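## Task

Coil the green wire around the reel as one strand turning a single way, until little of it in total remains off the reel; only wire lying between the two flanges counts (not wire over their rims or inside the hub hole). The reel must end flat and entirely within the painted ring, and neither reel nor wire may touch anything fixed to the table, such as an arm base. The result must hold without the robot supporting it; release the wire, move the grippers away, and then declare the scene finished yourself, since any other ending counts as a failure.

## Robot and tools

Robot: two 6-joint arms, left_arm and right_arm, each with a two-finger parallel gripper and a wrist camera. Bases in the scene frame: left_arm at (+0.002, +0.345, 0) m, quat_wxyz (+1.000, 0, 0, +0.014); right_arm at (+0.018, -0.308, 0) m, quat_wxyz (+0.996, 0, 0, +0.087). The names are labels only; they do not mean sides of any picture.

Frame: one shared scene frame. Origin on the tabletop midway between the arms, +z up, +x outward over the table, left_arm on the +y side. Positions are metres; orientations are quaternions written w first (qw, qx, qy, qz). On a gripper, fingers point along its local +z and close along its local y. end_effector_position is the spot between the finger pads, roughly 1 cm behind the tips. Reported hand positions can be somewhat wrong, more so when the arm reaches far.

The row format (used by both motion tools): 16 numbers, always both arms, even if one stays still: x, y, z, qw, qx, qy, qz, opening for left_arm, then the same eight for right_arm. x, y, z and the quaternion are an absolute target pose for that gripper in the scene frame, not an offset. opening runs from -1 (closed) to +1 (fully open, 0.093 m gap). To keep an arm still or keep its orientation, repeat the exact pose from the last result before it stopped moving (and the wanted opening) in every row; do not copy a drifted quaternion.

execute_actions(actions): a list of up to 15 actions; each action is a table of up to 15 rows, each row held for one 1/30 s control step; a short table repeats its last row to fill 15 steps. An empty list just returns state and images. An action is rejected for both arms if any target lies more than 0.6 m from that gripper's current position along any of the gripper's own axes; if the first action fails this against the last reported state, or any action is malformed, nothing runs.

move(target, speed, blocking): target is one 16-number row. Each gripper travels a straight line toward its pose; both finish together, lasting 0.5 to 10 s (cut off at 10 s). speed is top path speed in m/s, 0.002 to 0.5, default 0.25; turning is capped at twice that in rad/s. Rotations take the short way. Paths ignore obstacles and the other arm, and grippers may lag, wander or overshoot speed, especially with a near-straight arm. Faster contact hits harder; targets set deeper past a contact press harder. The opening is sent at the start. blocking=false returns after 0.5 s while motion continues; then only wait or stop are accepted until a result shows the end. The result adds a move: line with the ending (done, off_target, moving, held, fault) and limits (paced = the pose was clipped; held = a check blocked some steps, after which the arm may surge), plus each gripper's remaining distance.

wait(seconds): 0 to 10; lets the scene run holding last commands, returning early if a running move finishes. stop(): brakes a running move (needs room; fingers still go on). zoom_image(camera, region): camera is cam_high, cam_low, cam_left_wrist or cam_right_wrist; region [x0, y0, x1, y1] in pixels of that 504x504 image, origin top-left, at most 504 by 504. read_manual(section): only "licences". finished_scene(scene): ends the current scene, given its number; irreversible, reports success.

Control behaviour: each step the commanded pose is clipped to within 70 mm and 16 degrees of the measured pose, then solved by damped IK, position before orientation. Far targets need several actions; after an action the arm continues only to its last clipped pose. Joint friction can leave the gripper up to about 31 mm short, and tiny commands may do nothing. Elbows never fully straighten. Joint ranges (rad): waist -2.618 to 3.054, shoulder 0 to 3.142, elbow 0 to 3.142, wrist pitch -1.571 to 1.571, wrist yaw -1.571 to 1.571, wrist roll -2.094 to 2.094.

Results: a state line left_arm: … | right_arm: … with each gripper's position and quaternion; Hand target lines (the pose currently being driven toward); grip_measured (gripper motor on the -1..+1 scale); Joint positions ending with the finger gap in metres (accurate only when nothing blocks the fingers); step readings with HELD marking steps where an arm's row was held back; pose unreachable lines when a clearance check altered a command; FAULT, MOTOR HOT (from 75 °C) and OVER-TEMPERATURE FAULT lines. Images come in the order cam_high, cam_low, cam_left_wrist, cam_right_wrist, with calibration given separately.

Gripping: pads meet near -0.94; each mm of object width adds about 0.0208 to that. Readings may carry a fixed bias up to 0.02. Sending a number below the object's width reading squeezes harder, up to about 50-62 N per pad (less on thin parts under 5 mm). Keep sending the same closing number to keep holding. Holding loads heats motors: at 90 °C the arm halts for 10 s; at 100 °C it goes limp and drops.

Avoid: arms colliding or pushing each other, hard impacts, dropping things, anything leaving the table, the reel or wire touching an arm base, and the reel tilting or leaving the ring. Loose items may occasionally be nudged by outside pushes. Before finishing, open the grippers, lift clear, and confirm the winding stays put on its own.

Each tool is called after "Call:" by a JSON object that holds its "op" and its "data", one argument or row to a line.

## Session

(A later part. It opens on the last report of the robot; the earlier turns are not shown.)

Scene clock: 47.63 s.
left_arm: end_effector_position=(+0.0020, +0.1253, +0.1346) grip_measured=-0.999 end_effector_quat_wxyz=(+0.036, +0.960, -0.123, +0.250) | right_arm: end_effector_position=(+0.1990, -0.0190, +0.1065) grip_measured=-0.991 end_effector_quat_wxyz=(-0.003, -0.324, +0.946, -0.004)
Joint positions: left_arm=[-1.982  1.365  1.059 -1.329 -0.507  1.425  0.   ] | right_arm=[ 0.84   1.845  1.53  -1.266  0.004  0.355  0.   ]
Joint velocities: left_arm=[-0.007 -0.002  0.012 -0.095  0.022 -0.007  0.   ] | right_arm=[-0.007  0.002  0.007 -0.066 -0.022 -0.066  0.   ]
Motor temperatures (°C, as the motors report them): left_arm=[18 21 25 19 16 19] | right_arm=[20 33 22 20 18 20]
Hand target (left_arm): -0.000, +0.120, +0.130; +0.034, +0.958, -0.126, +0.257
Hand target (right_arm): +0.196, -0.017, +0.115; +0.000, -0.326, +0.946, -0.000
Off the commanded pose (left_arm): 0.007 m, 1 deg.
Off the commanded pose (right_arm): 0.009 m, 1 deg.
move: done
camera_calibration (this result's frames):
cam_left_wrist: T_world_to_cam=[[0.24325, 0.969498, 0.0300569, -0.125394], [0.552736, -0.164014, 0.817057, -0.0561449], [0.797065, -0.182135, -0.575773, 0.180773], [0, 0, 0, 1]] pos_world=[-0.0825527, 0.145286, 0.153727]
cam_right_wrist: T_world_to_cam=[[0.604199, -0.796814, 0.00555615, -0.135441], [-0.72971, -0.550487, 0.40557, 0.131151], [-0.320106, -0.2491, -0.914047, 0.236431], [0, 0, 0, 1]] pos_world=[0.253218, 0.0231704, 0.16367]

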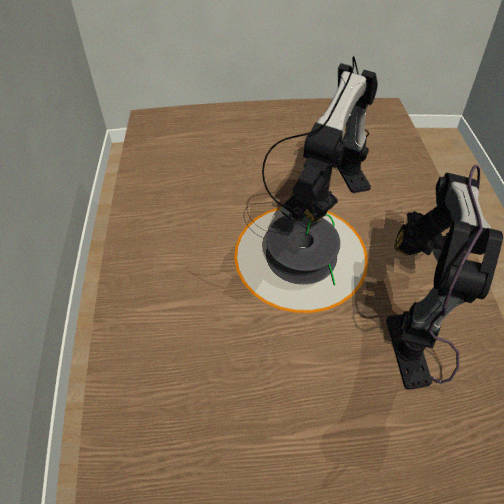

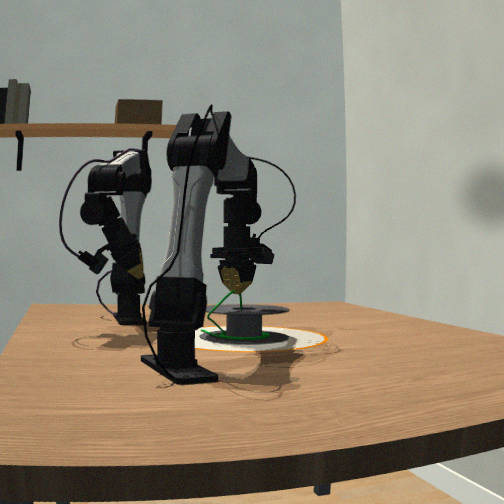

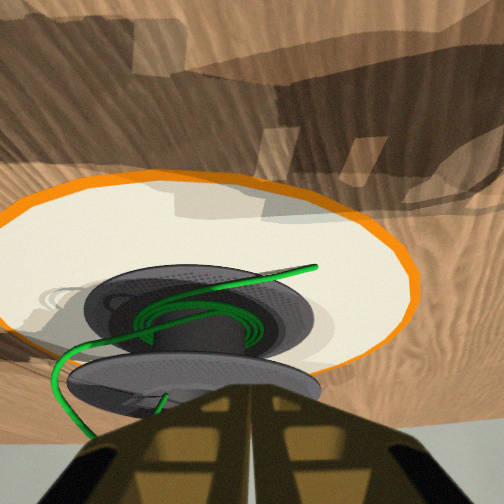

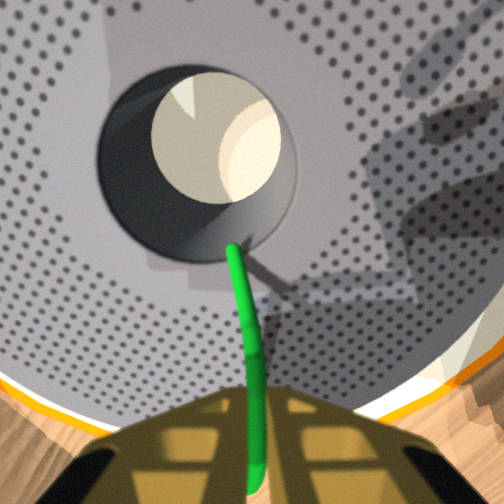

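Call:
{"op": "move", "data": {
  "target": [0.0,0.12,0.13,0.034,0.957,-0.126,0.257,-1, 0.17,-0.09,0.125,0,-0.0872,0.9962,0,-1],
  "speed": 0.1
}}

Call:
{"op": "move", "data": {
  "target": [0.0,0.12,0.13,0.034,0.957,-0.126,0.257,-1, 0.22,-0.15,0.075,0,0.2588,0.9659,0,-1],
  "speed": 0.1
}}

Scene clock: 51.23 s.
left_arm: end_effector_position=(+0.0020, +0.1253, +0.1346) grip_measured=-0.999 end_effector_quat_wxyz=(+0.036, +0.960, -0.123, +0.250) | right_arm: end_effector_position=(+0.1745, -0.0796, +0.1277) grip_measured=-0.991 end_effector_quat_wxyz=(+0.009, -0.096, +0.995, +0.008)
Joint positions: left_arm=[-1.982  1.365  1.059 -1.329 -0.507  1.425  0.   ] | right_arm=[ 0.8    1.565  1.296 -1.277  0.004  0.781  0.   ]
Joint velocities: left_arm=[ 0.012 -0.012  0.017 -0.037 -0.081 -0.066  0.   ] | right_arm=[-0.002 -0.012 -0.017 -0.007  0.022 -0.022  0.   ]
Motor temperatures (°C, as the motors report them): left_arm=[18 21 25 19 16 19] | right_arm=[20 33 22 20 18 20]
Hand target (left_arm): -0.000, +0.120, +0.130; +0.034, +0.958, -0.126, +0.257
Hand target (right_arm): +0.170, -0.089, +0.126; -0.001, -0.087, +0.996, +0.001
Off the commanded pose (left_arm): 0.007 m, 1 deg.
Off the commanded pose (right_arm): 0.012 m, 2 deg.
move: off_target (right_arm)
camera_calibration (this result's frames):
cam_left_wrist: T_world_to_cam=[[0.24325, 0.969498, 0.0300569, -0.125394], [0.552736, -0.164014, 0.817057, -0.0561449], [0.797065, -0.182135, -0.575773, 0.180773], [0, 0, 0, 1]] pos_world=[-0.0825527, 0.145286, 0.153727]
cam_right_wrist: T_world_to_cam=[[0.181287, -0.9833, -0.016009, -0.107263], [-0.908378, -0.173667, 0.380381, 0.135687], [-0.376808, -0.0544159, -0.924691, 0.259683], [0, 0, 0, 1]] pos_world=[0.240551, -0.0677767, 0.186797]

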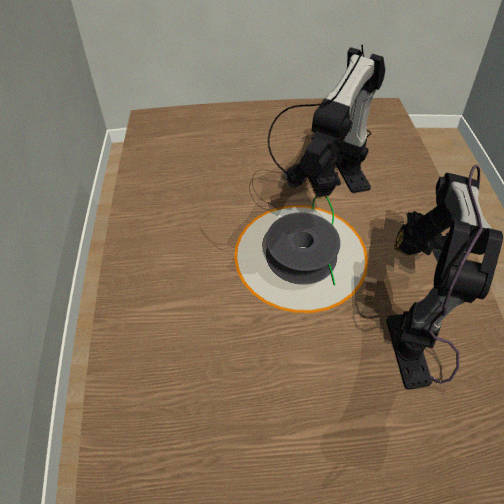

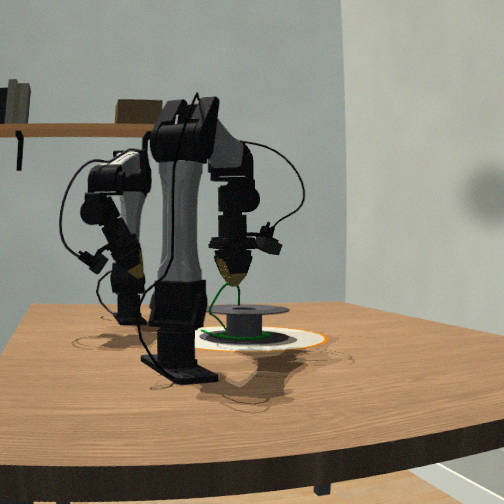

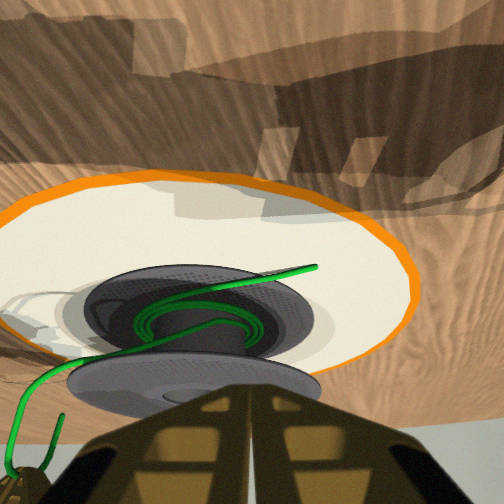

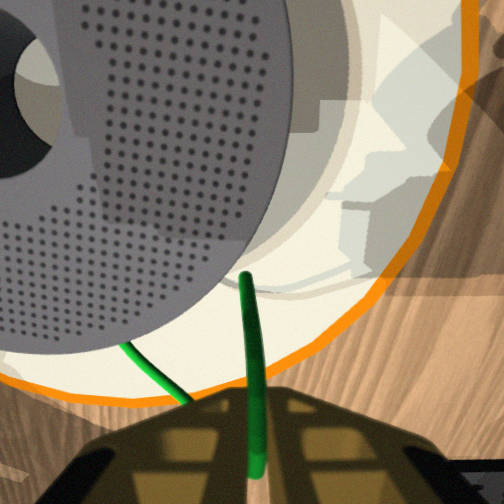

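Scene clock: 55.13 s.
left_arm: end_effector_position=(+0.0020, +0.1253, +0.1346) grip_measured=-0.999 end_effector_quat_wxyz=(+0.036, +0.960, -0.123, +0.250) | right_arm: end_effector_position=(+0.2204, -0.1463, +0.0768) grip_measured=-0.991 end_effector_quat_wxyz=(-0.003, +0.251, +0.968, -0.002)
Joint positions: left_arm=[-1.982  1.365  1.059 -1.329 -0.507  1.425  0.   ] | right_arm=[ 0.499  1.552  1.078 -1.104 -0.003  1.18   0.   ]
Joint velocities: left_arm=[ 0.002  0.007  0.017  0.022 -0.051 -0.037  0.   ] | right_arm=[ 0.007 -0.002 -0.002 -0.037 -0.007  0.037  0.   ]
Motor temperatures (°C, as the motors report them): left_arm=[18 21 25 19 16 19] | right_arm=[20 33 22 20 18 20]
Hand target (left_arm): -0.000, +0.120, +0.130; +0.034, +0.958, -0.126, +0.257
Hand target (right_arm): +0.218, -0.149, +0.075; -0.005, +0.259, +0.966, +0.003
Off the commanded pose (left_arm): 0.007 m, 1 deg.
Off the commanded pose (right_arm): 0.004 m, 1 deg.
move: done
camera_calibration (this result's frames):
cam_left_wrist: T_world_to_cam=[[0.24325, 0.969498, 0.0300569, -0.125394], [0.552736, -0.164014, 0.817057, -0.0561449], [0.797065, -0.182135, -0.575773, 0.180773], [0, 0, 0, 1]] pos_world=[-0.0825527, 0.145286, 0.153727]
cam_right_wrist: T_world_to_cam=[[-0.494318, -0.869272, 0.00401015, -0.0179769], [-0.794495, 0.453658, 0.403697, 0.250049], [-0.352741, 0.196369, -0.914884, 0.256847], [0, 0, 0, 1]] pos_world=[0.280377, -0.1795, 0.134114]

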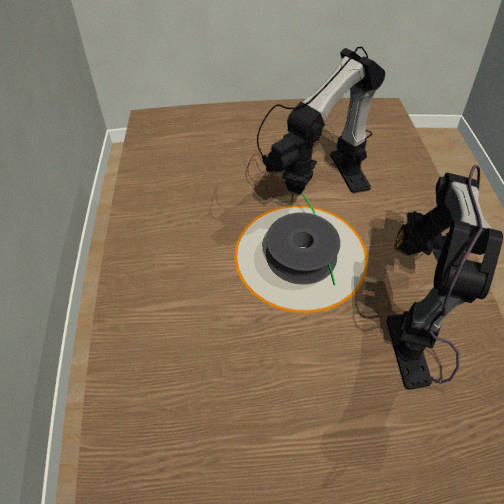

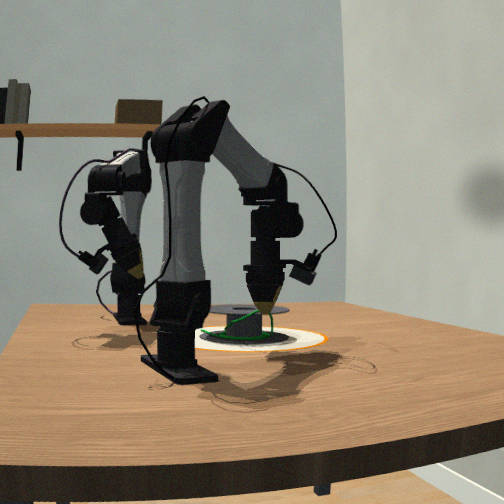

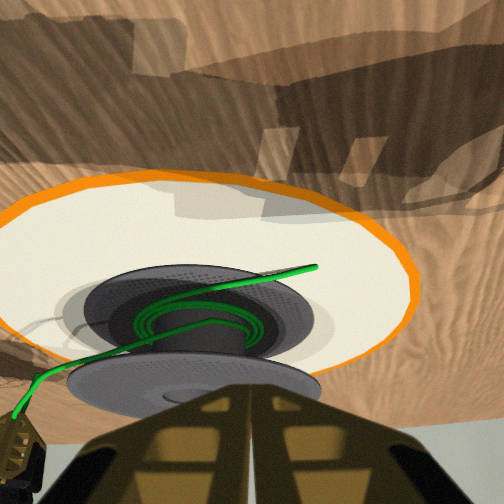

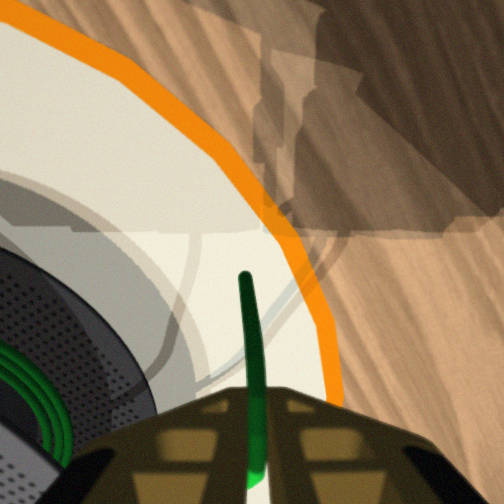

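Call:
{"op": "move", "data": {
  "target": [0.12,0.09,0.15,0,0.7071,0.7071,0,-1, 0.275,-0.14,0.05,0,0.4384,0.8988,0,-1],
  "speed": 0.12
}}

Scene clock: 65.93 s.
left_arm: end_effector_position=(+0.1158, +0.0891, +0.1518) grip_measured=-0.999 end_effector_quat_wxyz=(+0.011, +0.713, +0.702, +0.001) | right_arm: end_effector_position=(+0.2650, -0.1420, +0.0501) grip_measured=-0.991 end_effector_quat_wxyz=(-0.005, +0.431, +0.902, -0.005)
Joint positions: left_arm=[-1.186  1.583  1.409 -1.378 -0.01   0.428  0.   ] | right_arm=[ 0.417  1.73   1.16  -1.015 -0.003  1.481  0.   ]
Joint velocities: left_arm=[-0.012  0.007  0.002  0.037  0.037 -0.051  0.   ] | right_arm=[ 0.017 -0.012  0.007 -0.022  0.037  0.007  0.   ]
Motor temperatures (°C, as the motors report them): left_arm=[18 21 26 19 16 19] | right_arm=[20 33 23 20 17 20]
Hand target (left_arm): +0.117, +0.087, +0.151; +0.002, +0.707, +0.707, -0.003
Hand target (right_arm): +0.274, -0.140, +0.049; -0.001, +0.438, +0.899, +0.001
Off the commanded pose (left_arm): 0.005 m, 2 deg.
Off the commanded pose (right_arm): 0.010 m, 1 deg.
move: done
camera_calibration (this result's frames):
cam_left_wrist: T_world_to_cam=[[-0.999479, 0.0249883, 0.0204439, 0.111013], [0.031259, 0.907388, 0.419129, -0.113647], [-0.0080772, 0.419549, -0.907697, 0.183336], [0, 0, 0, 1]] pos_world=[0.115989, 0.0234295, 0.211777]
cam_right_wrist: T_world_to_cam=[[-0.783774, -0.620925, 0.0122967, 0.119469], [-0.564556, 0.720592, 0.402522, 0.271362], [-0.258797, 0.308544, -0.915328, 0.238414], [0, 0, 0, 1]] pos_world=[0.308536, -0.194921, 0.107529]

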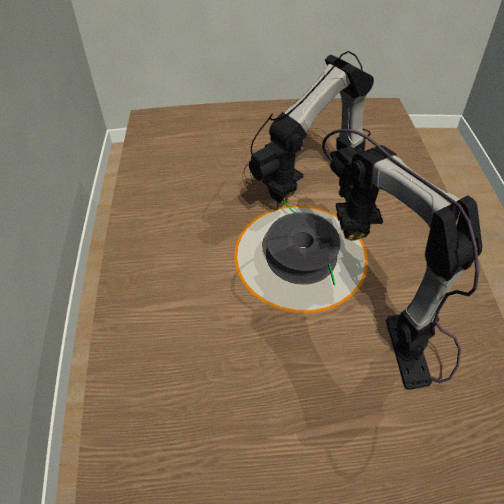

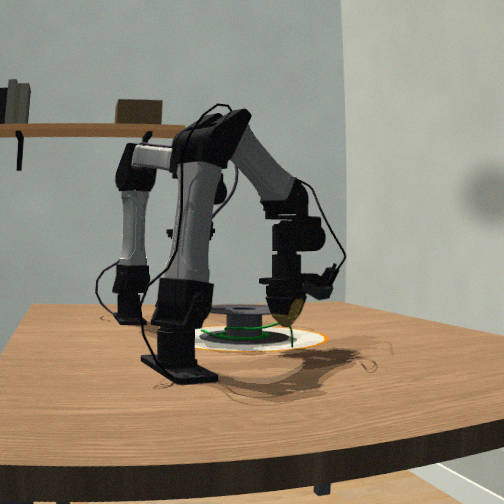

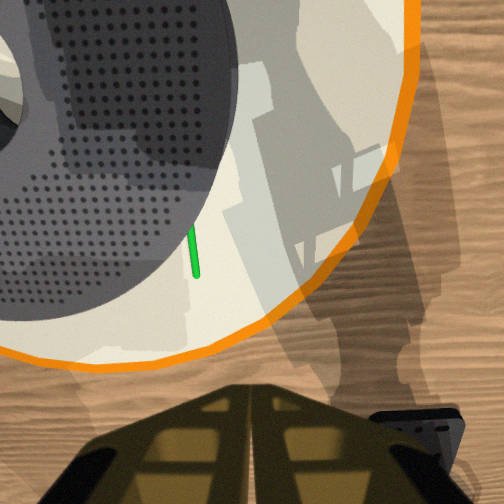

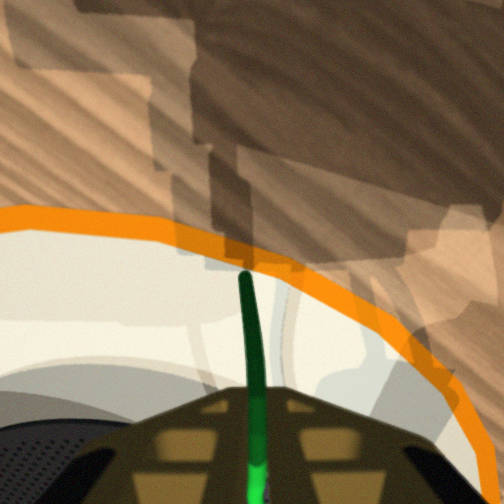

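Call:
{"op": "move", "data": {
  "target": [0.205,0.03,0.13,0,0.0872,0.9962,0,-1, 0.275,-0.14,0.05,0,0.4384,0.8988,0,-1],
  "speed": 0.2
}}

Call:
{"op": "move", "data": {
  "target": [0.205,0.025,0.10,0,-0.4617,0.887,0,-1, 0.275,-0.14,0.05,0,0.4384,0.8988,0,-1],
  "speed": 0.2
}}

Scene clock: 71.10 s.
left_arm: end_effector_position=(+0.2022, +0.0277, +0.1325) grip_measured=-0.999 end_effector_quat_wxyz=(+0.009, +0.095, +0.995, -0.005) | right_arm: end_effector_position=(+0.2650, -0.1420, +0.0501) grip_measured=-0.991 end_effector_quat_wxyz=(-0.005, +0.431, +0.902, -0.005)
Joint positions: left_arm=[-1.039  1.954  1.779 -1.378 -0.008 -0.822  0.   ] | right_arm=[ 0.417  1.73   1.16  -1.015 -0.003  1.481  0.   ]
Joint velocities: left_arm=[ 0.017  0.002 -0.012 -0.022  0.007 -0.022  0.   ] | right_arm=[-0.012  0.002  0.007  0.007 -0.037  0.007  0.   ]
Motor temperatures (°C, as the motors report them): left_arm=[18 22 26 19 16 19] | right_arm=[20 33 23 20 17 20]
Hand target (left_arm): +0.204, +0.028, +0.131; +0.000, +0.087, +0.996, -0.001
Hand target (right_arm): +0.275, -0.140, +0.050; -0.000, +0.438, +0.899, +0.000
Off the commanded pose (left_arm): 0.004 m, 1 deg.
Off the commanded pose (right_arm): 0.010 m, 1 deg.
move: done
camera_calibration (this result's frames):
cam_left_wrist: T_world_to_cam=[[-0.198086, -0.979164, 0.0447169, 0.0618599], [-0.888353, 0.19862, 0.41398, 0.153697], [-0.414236, 0.0422791, -0.909187, 0.285042], [0, 0, 0, 1]] pos_world=[0.266866, 0.0179923, 0.192763]
cam_right_wrist: T_world_to_cam=[[-0.78401, -0.620626, 0.0122984, 0.119574], [-0.564282, 0.720809, 0.402517, 0.27132], [-0.258677, 0.308638, -0.91533, 0.238396], [0, 0, 0, 1]] pos_world=[0.308516, -0.194938, 0.10753]

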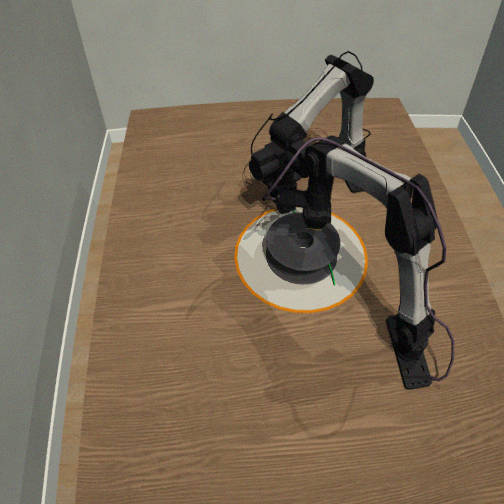

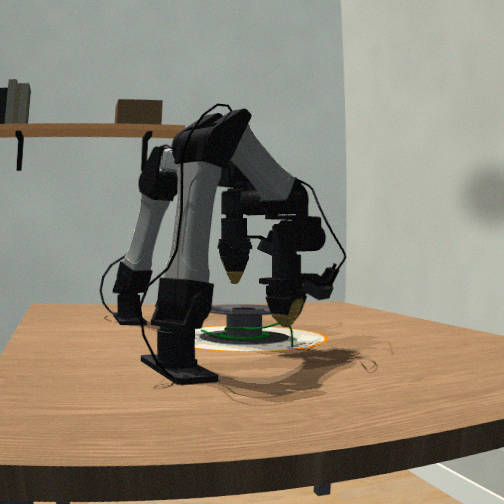

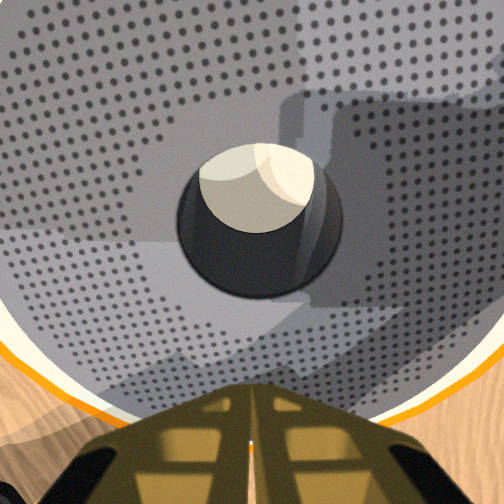

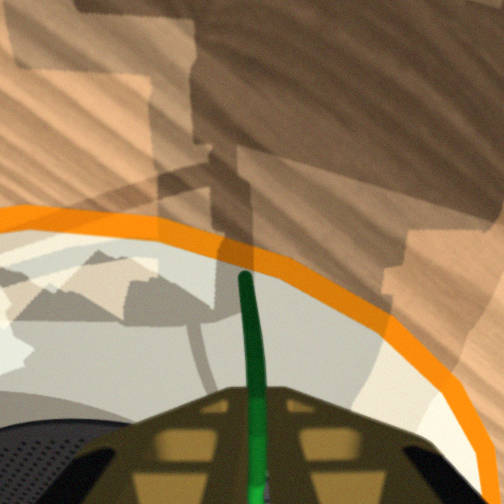

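Scene clock: 74.50 s.
left_arm: end_effector_position=(+0.2040, +0.0248, +0.1106) grip_measured=-0.999 end_effector_quat_wxyz=(+0.005, -0.456, +0.890, -0.007) | right_arm: end_effector_position=(+0.2650, -0.1420, +0.0501) grip_measured=-0.991 end_effector_quat_wxyz=(-0.005, +0.431, +0.902, -0.005)
Joint positions: left_arm=[-1.039  1.969  1.714 -1.301 -0.008 -1.958  0.   ] | right_arm=[ 0.417  1.73   1.16  -1.015 -0.003  1.482  0.   ]
Joint velocities: left_arm=[ 0.002 -0.012 -0.012 -0.007 -0.007 -0.007  0.   ] | right_arm=[ 0.002 -0.002  0.012  0.022 -0.066 -0.007  0.   ]
Motor temperatures (°C, as the motors report them): left_arm=[18 22 26 19 16 19] | right_arm=[20 33 23 20 17 20]
Hand target (left_arm): +0.205, +0.025, +0.100; +0.000, -0.462, +0.887, +0.000
Hand target (right_arm): +0.275, -0.140, +0.050; -0.000, +0.438, +0.899, +0.000
Off the commanded pose (left_arm): 0.011 m, 1 deg.
Off the commanded pose (right_arm): 0.010 m, 1 deg.
move: off_target (left_arm)
camera_calibration (this result's frames):
cam_left_wrist: T_world_to_cam=[[0.80487, -0.59099, 0.0539862, -0.154901], [-0.553316, -0.714441, 0.42827, 0.117664], [-0.214534, -0.374574, -0.902037, 0.23488], [0, 0, 0, 1]] pos_world=[0.24017, 0.080499, 0.169841]
cam_right_wrist: T_world_to_cam=[[-0.784247, -0.620327, 0.0123001, 0.119679], [-0.564007, 0.721027, 0.402512, 0.271278], [-0.258558, 0.308732, -0.915332, 0.238378], [0, 0, 0, 1]] pos_world=[0.308495, -0.194954, 0.10753]

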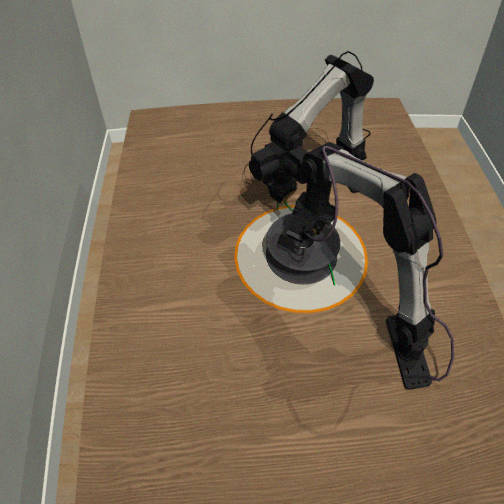

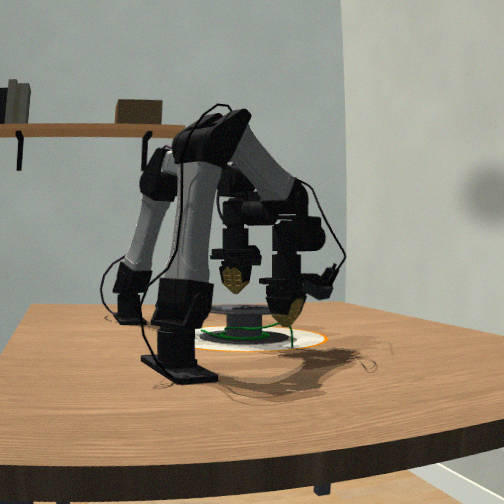

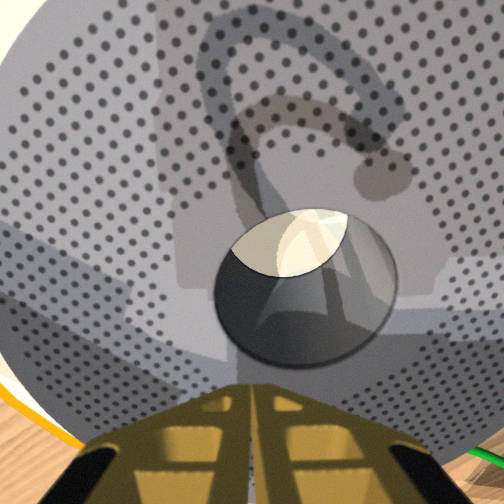

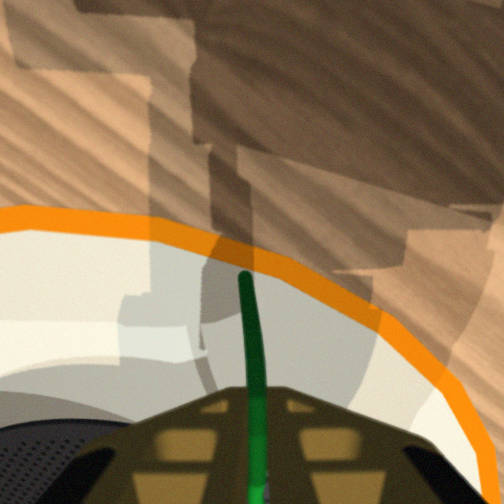

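Call:
{"op": "move", "data": {
  "target": [0.222,0.014,0.085,0,-0.4617,0.887,0,-1, 0.275,-0.14,0.05,0,0.4384,0.8988,0,-1],
  "speed": 0.08
}}

Scene clock: 76.37 s.
left_arm: end_effector_position=(+0.2157, +0.0207, +0.0853) grip_measured=-0.999 end_effector_quat_wxyz=(+0.003, -0.461, +0.887, +0.013) | right_arm: end_effector_position=(+0.2650, -0.1420, +0.0501) grip_measured=-0.991 end_effector_quat_wxyz=(-0.005, +0.431, +0.902, -0.005)
Joint positions: left_arm=[-1.019  2.053  1.734 -1.277 -0.008 -1.95   0.   ] | right_arm=[ 0.417  1.73   1.16  -1.015 -0.003  1.482  0.   ]
Joint velocities: left_arm=[-0.017 -0.007 -0.022 -0.051  0.007 -0.022  0.   ] | right_arm=[ 0.002 -0.007  0.002  0.022  0.007  0.037  0.   ]
Motor temperatures (°C, as the motors report them): left_arm=[18 23 26 19 16 19] | right_arm=[20 33 23 20 17 20]
Hand target (left_arm): +0.222, +0.014, +0.085; +0.000, -0.462, +0.887, -0.000
Hand target (right_arm): +0.275, -0.140, +0.050; -0.000, +0.438, +0.899, +0.000
Off the commanded pose (left_arm): 0.009 m, 1 deg.
Off the commanded pose (right_arm): 0.010 m, 1 deg.
move: done
camera_calibration (this result's frames):
cam_left_wrist: T_world_to_cam=[[0.812563, -0.582604, 0.017715, -0.164162], [-0.535868, -0.734734, 0.415947, 0.129705], [-0.229316, -0.347476, -0.909216, 0.216201], [0, 0, 0, 1]] pos_world=[0.252475, 0.074782, 0.145532]
cam_right_wrist: T_world_to_cam=[[-0.784247, -0.620327, 0.0123001, 0.119679], [-0.564007, 0.721027, 0.402512, 0.271278], [-0.258558, 0.308732, -0.915332, 0.238378], [0, 0, 0, 1]] pos_world=[0.308495, -0.194954, 0.10753]

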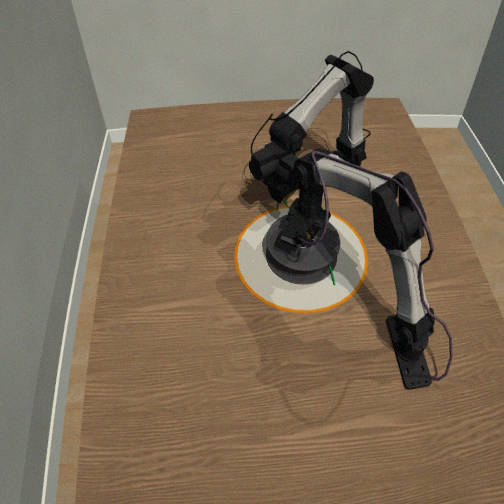

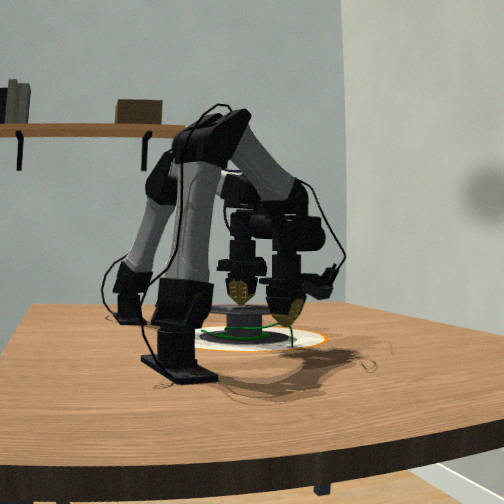

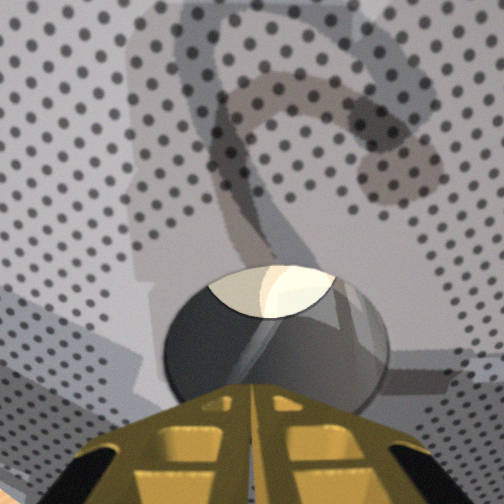

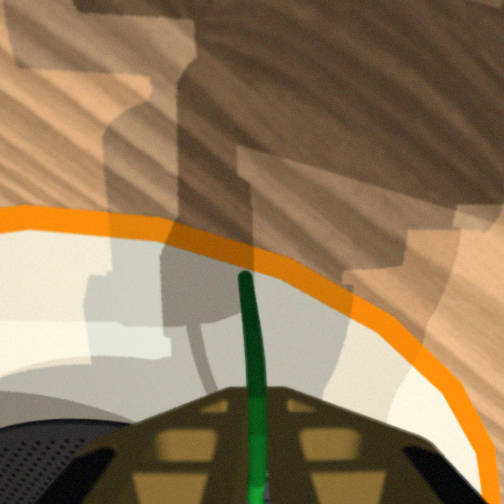

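Call:
{"op": "move", "data": {
  "target": [0.228,0.011,0.045,0,-0.4617,0.887,0,-1, 0.275,-0.14,0.05,0,0.4384,0.8988,0,-1],
  "speed": 0.05
}}

Scene clock: 77.93 s.
left_arm: end_effector_position=(+0.2225, +0.0126, +0.0628) grip_measured=-0.999 end_effector_quat_wxyz=(+0.003, -0.459, +0.889, -0.000) | right_arm: end_effector_position=(+0.2650, -0.1420, +0.0501) grip_measured=-0.991 end_effector_quat_wxyz=(-0.005, +0.431, +0.902, -0.005)
Joint positions: left_arm=[-1.015  2.081  1.687 -1.175 -0.005 -1.941  0.   ] | right_arm=[ 0.417  1.73   1.16  -1.015 -0.003  1.482  0.   ]
Joint velocities: left_arm=[-0.002 -0.007  0.002 -0.007 -0.11  -0.007  0.   ] | right_arm=[ 0.012  0.002 -0.002  0.037 -0.022 -0.081  0.   ]
Motor temperatures (°C, as the motors report them): left_arm=[18 23 26 19 16 19] | right_arm=[20 33 23 20 17 20]
Hand target (left_arm): +0.227, +0.011, +0.046; +0.000, -0.462, +0.887, +0.000
Hand target (right_arm): +0.275, -0.140, +0.050; -0.000, +0.438, +0.899, +0.000
Off the commanded pose (left_arm): 0.019 m, 0 deg.
Off the commanded pose (right_arm): 0.010 m, 1 deg.
move: off_target (left_arm)
camera_calibration (this result's frames):
cam_left_wrist: T_world_to_cam=[[0.809357, -0.585927, 0.0403872, -0.17464], [-0.544239, -0.722366, 0.426604, 0.137851], [-0.220785, -0.367256, -0.903536, 0.192518], [0, 0, 0, 1]] pos_world=[0.258875, 0.0679562, 0.122192]
cam_right_wrist: T_world_to_cam=[[-0.784247, -0.620327, 0.0123001, 0.119679], [-0.564007, 0.721027, 0.402512, 0.271278], [-0.258558, 0.308732, -0.915332, 0.238378], [0, 0, 0, 1]] pos_world=[0.308495, -0.194954, 0.10753]

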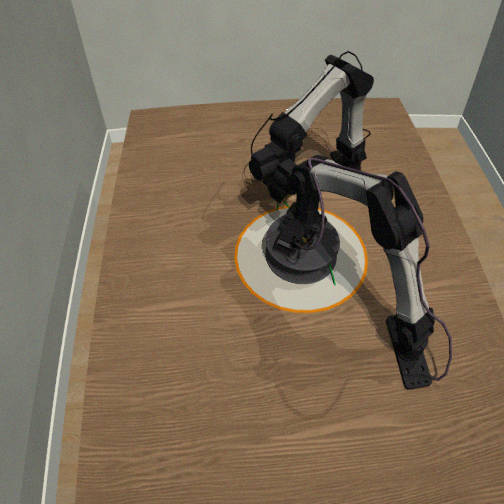

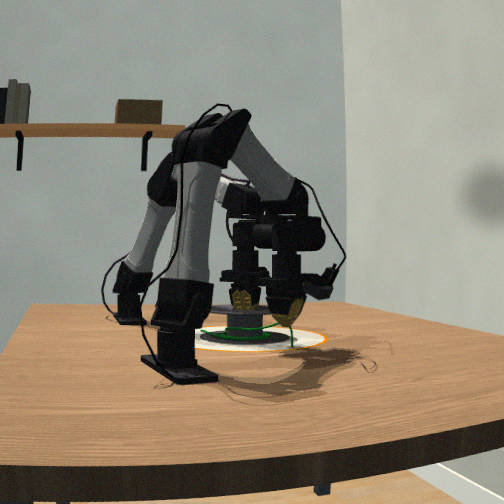

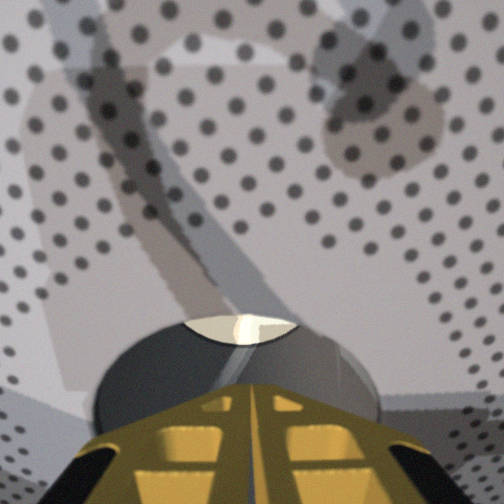

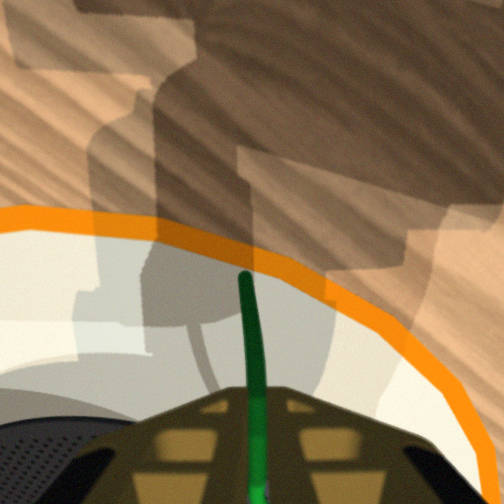

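Call:
{"op": "move", "data": {
  "target": [0.216,0.018,0.038,0,-0.4617,0.887,0,-1, 0.275,-0.14,0.05,0,0.4384,0.8988,0,-1],
  "speed": 0.05
}}

Scene clock: 79.03 s.
left_arm: end_effector_position=(+0.2222, +0.0130, +0.0599) grip_measured=-0.999 end_effector_quat_wxyz=(+0.005, -0.460, +0.888, -0.021) | right_arm: end_effector_position=(+0.2650, -0.1420, +0.0501) grip_measured=-0.991 end_effector_quat_wxyz=(-0.005, +0.431, +0.902, -0.005)
Joint positions: left_arm=[-1.015  2.041  1.615 -1.102 -0.005 -1.944  0.   ] | right_arm=[ 0.417  1.73   1.16  -1.015 -0.003  1.482  0.   ]
Joint velocities: left_arm=[0.017 0.007 0.017 0.051 0.022 0.007 0.   ] | right_arm=[-0.007  0.002  0.007 -0.066 -0.037 -0.007  0.   ]
Motor temperatures (°C, as the motors report them): left_arm=[18 23 26 19 16 19] | right_arm=[20 33 23 20 17 20]
Hand target (left_arm): +0.216, +0.019, +0.039; +0.000, -0.462, +0.887, +0.001
Hand target (right_arm): +0.275, -0.140, +0.050; -0.000, +0.438, +0.899, +0.000
Off the commanded pose (left_arm): 0.023 m, 2 deg.
Off the commanded pose (right_arm): 0.010 m, 1 deg.
move: off_target (left_arm)
camera_calibration (this result's frames):
cam_left_wrist: T_world_to_cam=[[0.810009, -0.581066, 0.079044, -0.176613], [-0.551546, -0.709102, 0.439286, 0.139843], [-0.199203, -0.399422, -0.894863, 0.185091], [0, 0, 0, 1]] pos_world=[0.257059, 0.0704683, 0.118161]
cam_right_wrist: T_world_to_cam=[[-0.784247, -0.620327, 0.0123001, 0.119679], [-0.564007, 0.721027, 0.402512, 0.271278], [-0.258558, 0.308732, -0.915332, 0.238378], [0, 0, 0, 1]] pos_world=[0.308495, -0.194954, 0.10753]

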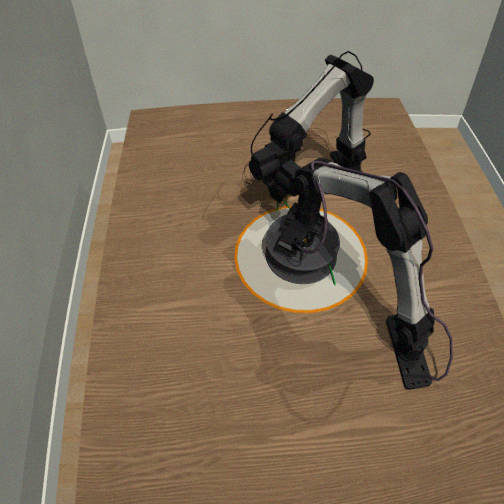

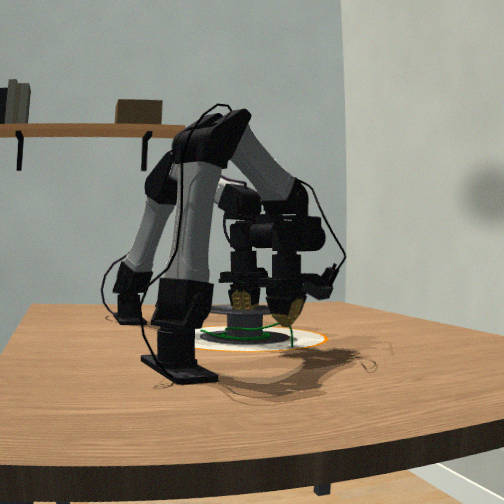

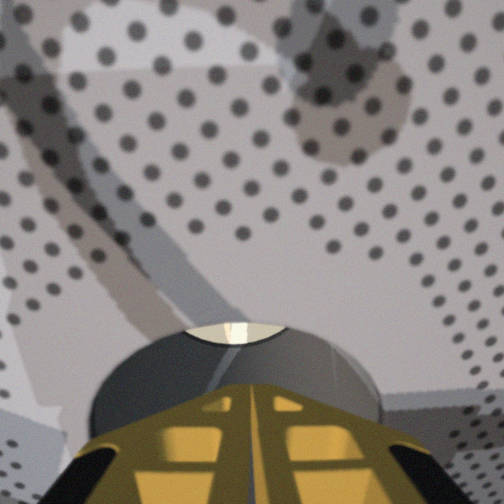

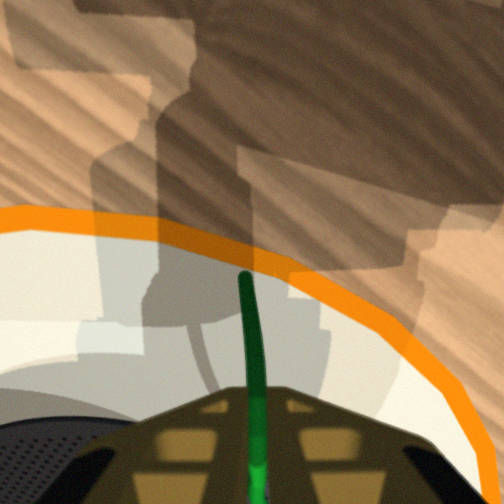

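Call:
{"op": "move", "data": {
  "target": [0.220,0.015,0.045,0,-0.4617,0.887,0,-0.21, 0.275,-0.14,0.05,0,0.4384,0.8988,0,-1],
  "speed": 0.05
}}

Scene clock: 80.13 s.
left_arm: end_effector_position=(+0.2237, +0.0154, +0.0677) grip_measured=-0.225 end_effector_quat_wxyz=(+0.008, -0.462, +0.886, -0.024) | right_arm: end_effector_position=(+0.2650, -0.1420, +0.0501) grip_measured=-0.991 end_effector_quat_wxyz=(-0.005, +0.431, +0.902, -0.005)
Joint positions: left_arm=[-1.011  2.025  1.621 -1.117 -0.011 -1.944  0.034] | right_arm=[ 0.417  1.73   1.16  -1.015 -0.003  1.482  0.   ]
Joint velocities: left_arm=[ 0.007  0.012 -0.007 -0.051 -0.022 -0.037  0.001] | right_arm=[-0.012  0.007  0.002  0.007  0.007  0.022  0.   ]
Motor temperatures (°C, as the motors report them): left_arm=[18 24 26 19 16 19] | right_arm=[20 33 23 20 17 20]
Hand target (left_arm): +0.220, +0.016, +0.046; +0.000, -0.462, +0.887, -0.000
Hand target (right_arm): +0.275, -0.140, +0.050; -0.000, +0.438, +0.899, +0.000
Off the commanded pose (left_arm): 0.023 m, 3 deg.
Off the commanded pose (right_arm): 0.010 m, 1 deg.
move: off_target (left_arm)
camera_calibration (this result's frames):
cam_left_wrist: T_world_to_cam=[[0.811845, -0.57721, 0.0879569, -0.178069], [-0.552339, -0.710398, 0.436183, 0.139358], [-0.189284, -0.402695, -0.895549, 0.19116], [0, 0, 0, 1]] pos_world=[0.257721, 0.0731959, 0.12607]
cam_right_wrist: T_world_to_cam=[[-0.784247, -0.620327, 0.0123001, 0.119679], [-0.564007, 0.721027, 0.402512, 0.271278], [-0.258558, 0.308732, -0.915332, 0.238378], [0, 0, 0, 1]] pos_world=[0.308495, -0.194954, 0.10753]

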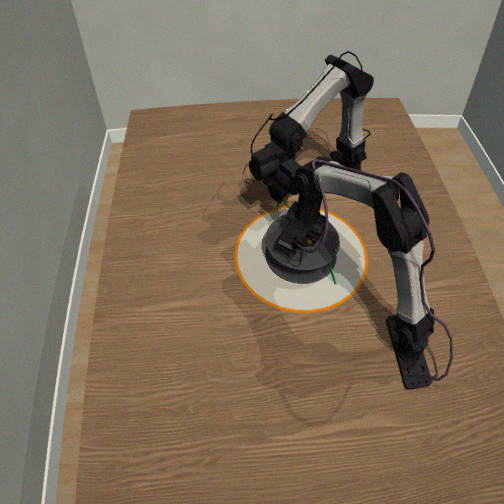

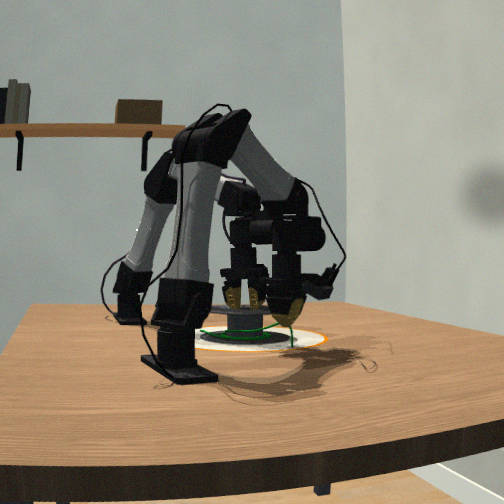

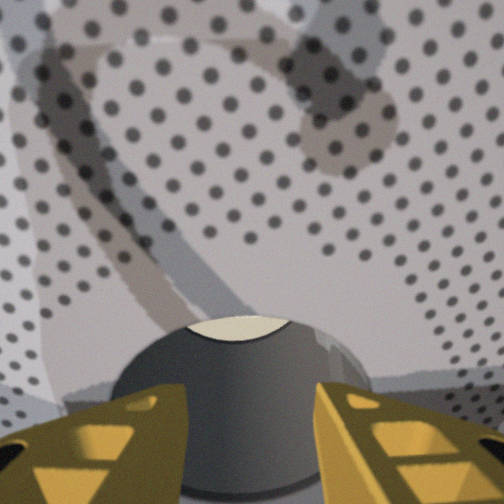

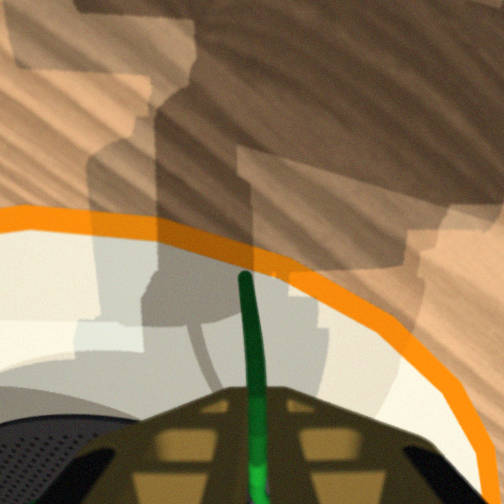

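Call:
{"op": "move", "data": {
  "target": [0.220,0.015,0.040,0,0.0436,0.999,0,-0.21, 0.262,-0.112,0.048,0,0.4384,0.8988,0,-1],
  "speed": 0.15
}}

Call:
{"op": "zoom_image", "data": {
  "camera": "cam_low",
  "region": [180,280,340,370]
}}

Scene clock: 85.70 s.
left_arm: end_effector_position=(+0.2241, +0.0129, +0.0684) grip_measured=-0.225 end_effector_quat_wxyz=(+0.016, -0.116, +0.993, -0.026) | right_arm: end_effector_position=(+0.2576, -0.1266, +0.0490) grip_measured=-0.991 end_effector_quat_wxyz=(-0.005, +0.437, +0.900, -0.006)
Joint positions: left_arm=[-1.011  2.023  1.621 -1.108 -0.005 -1.216  0.034] | right_arm=[ 0.473  1.744  1.171 -1.014 -0.003  1.551  0.   ]
Joint velocities: left_arm=[ 0.007  0.007  0.012  0.037 -0.051  0.037 -0.   ] | right_arm=[-0.017  0.007 -0.007  0.007  0.007 -0.007  0.   ]
Motor temperatures (°C, as the motors report them): left_arm=[18 24 26 19 16 19] | right_arm=[20 33 24 20 17 20]
Hand target (left_arm): +0.224, +0.013, +0.068; +0.016, -0.115, +0.993, -0.026
Hand target (right_arm): +0.258, -0.127, +0.049; -0.005, +0.437, +0.900, -0.006
Off the commanded pose (left_arm): 0.029 m, 19 deg; orientation clipped at the last step of the last action.
Off the commanded pose (right_arm): 0.015 m, 1 deg.
move: held (left_arm, right_arm); limits=paced,held; held on 33 of 113 steps (right_arm, left_arm), including the last (right_arm, left_arm)
pose unreachable (left arm): on one or more control steps of this call, first in action 0 (counted from 0), this arm could not follow its commanded pose, so it was not sent that pose on those steps. On the call's last step it was still not sent that pose. It may still have moved: this result reports where it is.
cause: the commanded pose would bring a part of the arm too close to another arm (this arm's wrist (the part past joint 4) and the other arm's wrist (the part past joint 4)).
pose unreachable (right arm): on one or more control steps of this call, first in action 0 (counted from 0), this arm could not follow its commanded pose, so it was not sent that pose on those steps. On the call's last step it was still not sent that pose. It may still have moved: this result reports where it is.
cause: the commanded pose would bring a part of the arm too close to another arm (this arm's wrist (the part past joint 4) and the other arm's wrist (the part past joint 4)).
camera_calibration (this result's frames):
cam_left_wrist: T_world_to_cam=[[0.219053, -0.971356, 0.0921045, -0.0422373], [-0.899344, -0.164396, 0.40516, 0.21041], [-0.378413, -0.171585, -0.909594, 0.231244], [0, 0, 0, 1]] pos_world=[0.285989, 0.0332412, 0.128979]
cam_right_wrist: T_world_to_cam=[[-0.791978, -0.610387, 0.0140961, 0.12659], [-0.554547, 0.728801, 0.401655, 0.25502], [-0.255438, 0.310285, -0.915683, 0.230082], [0, 0, 0, 1]] pos_world=[0.300449, -0.179981, 0.106467]

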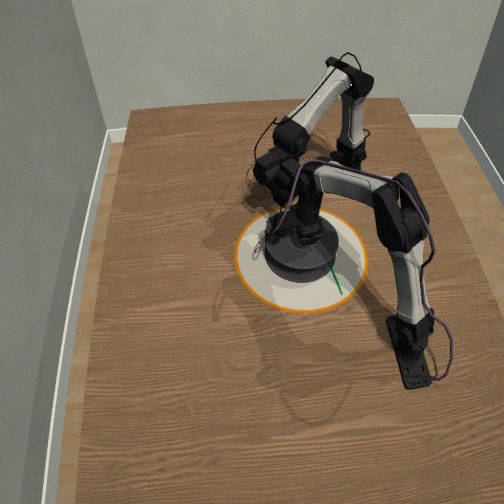

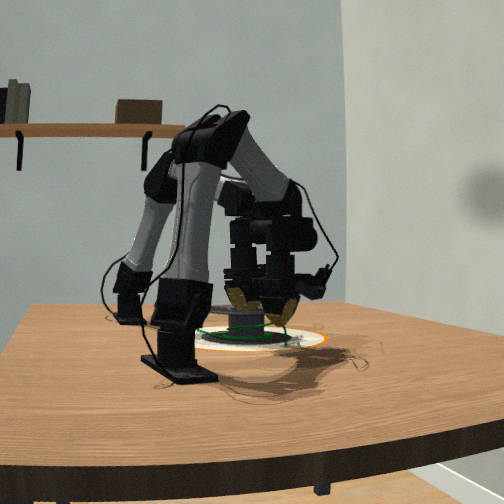

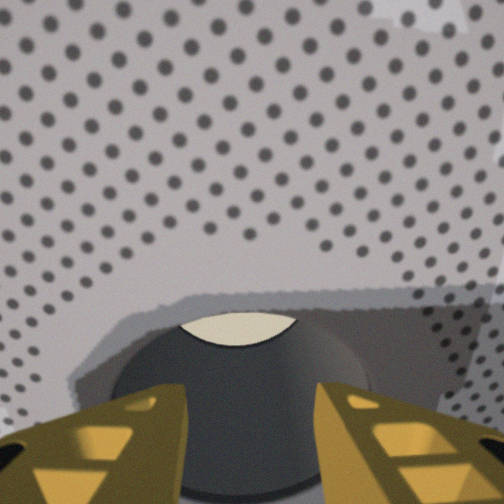

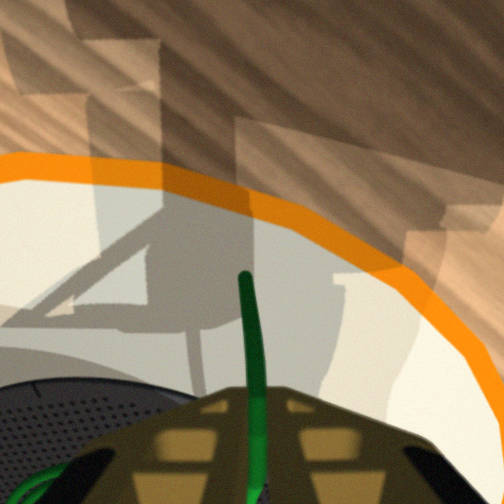

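Region (180, 280, 340, 370) of cam_low's 504x504 image, scaled by 3.150, with more detail than that image has; it fills the top 284 rows of this view, and the rest is white.

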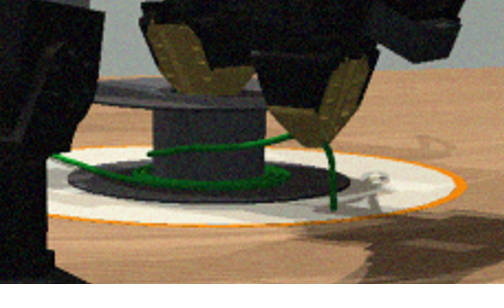

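Call:
{"op": "zoom_image", "data": {
  "camera": "cam_high",
  "region": [230,200,390,330]
}}

Region (230, 200, 390, 330) of cam_high's 504x504 image, scaled by 3.150, with more detail than that image has; it fills the top 410 rows of this view, and the rest is white.

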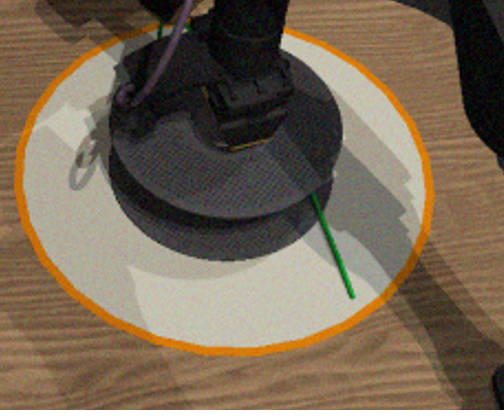

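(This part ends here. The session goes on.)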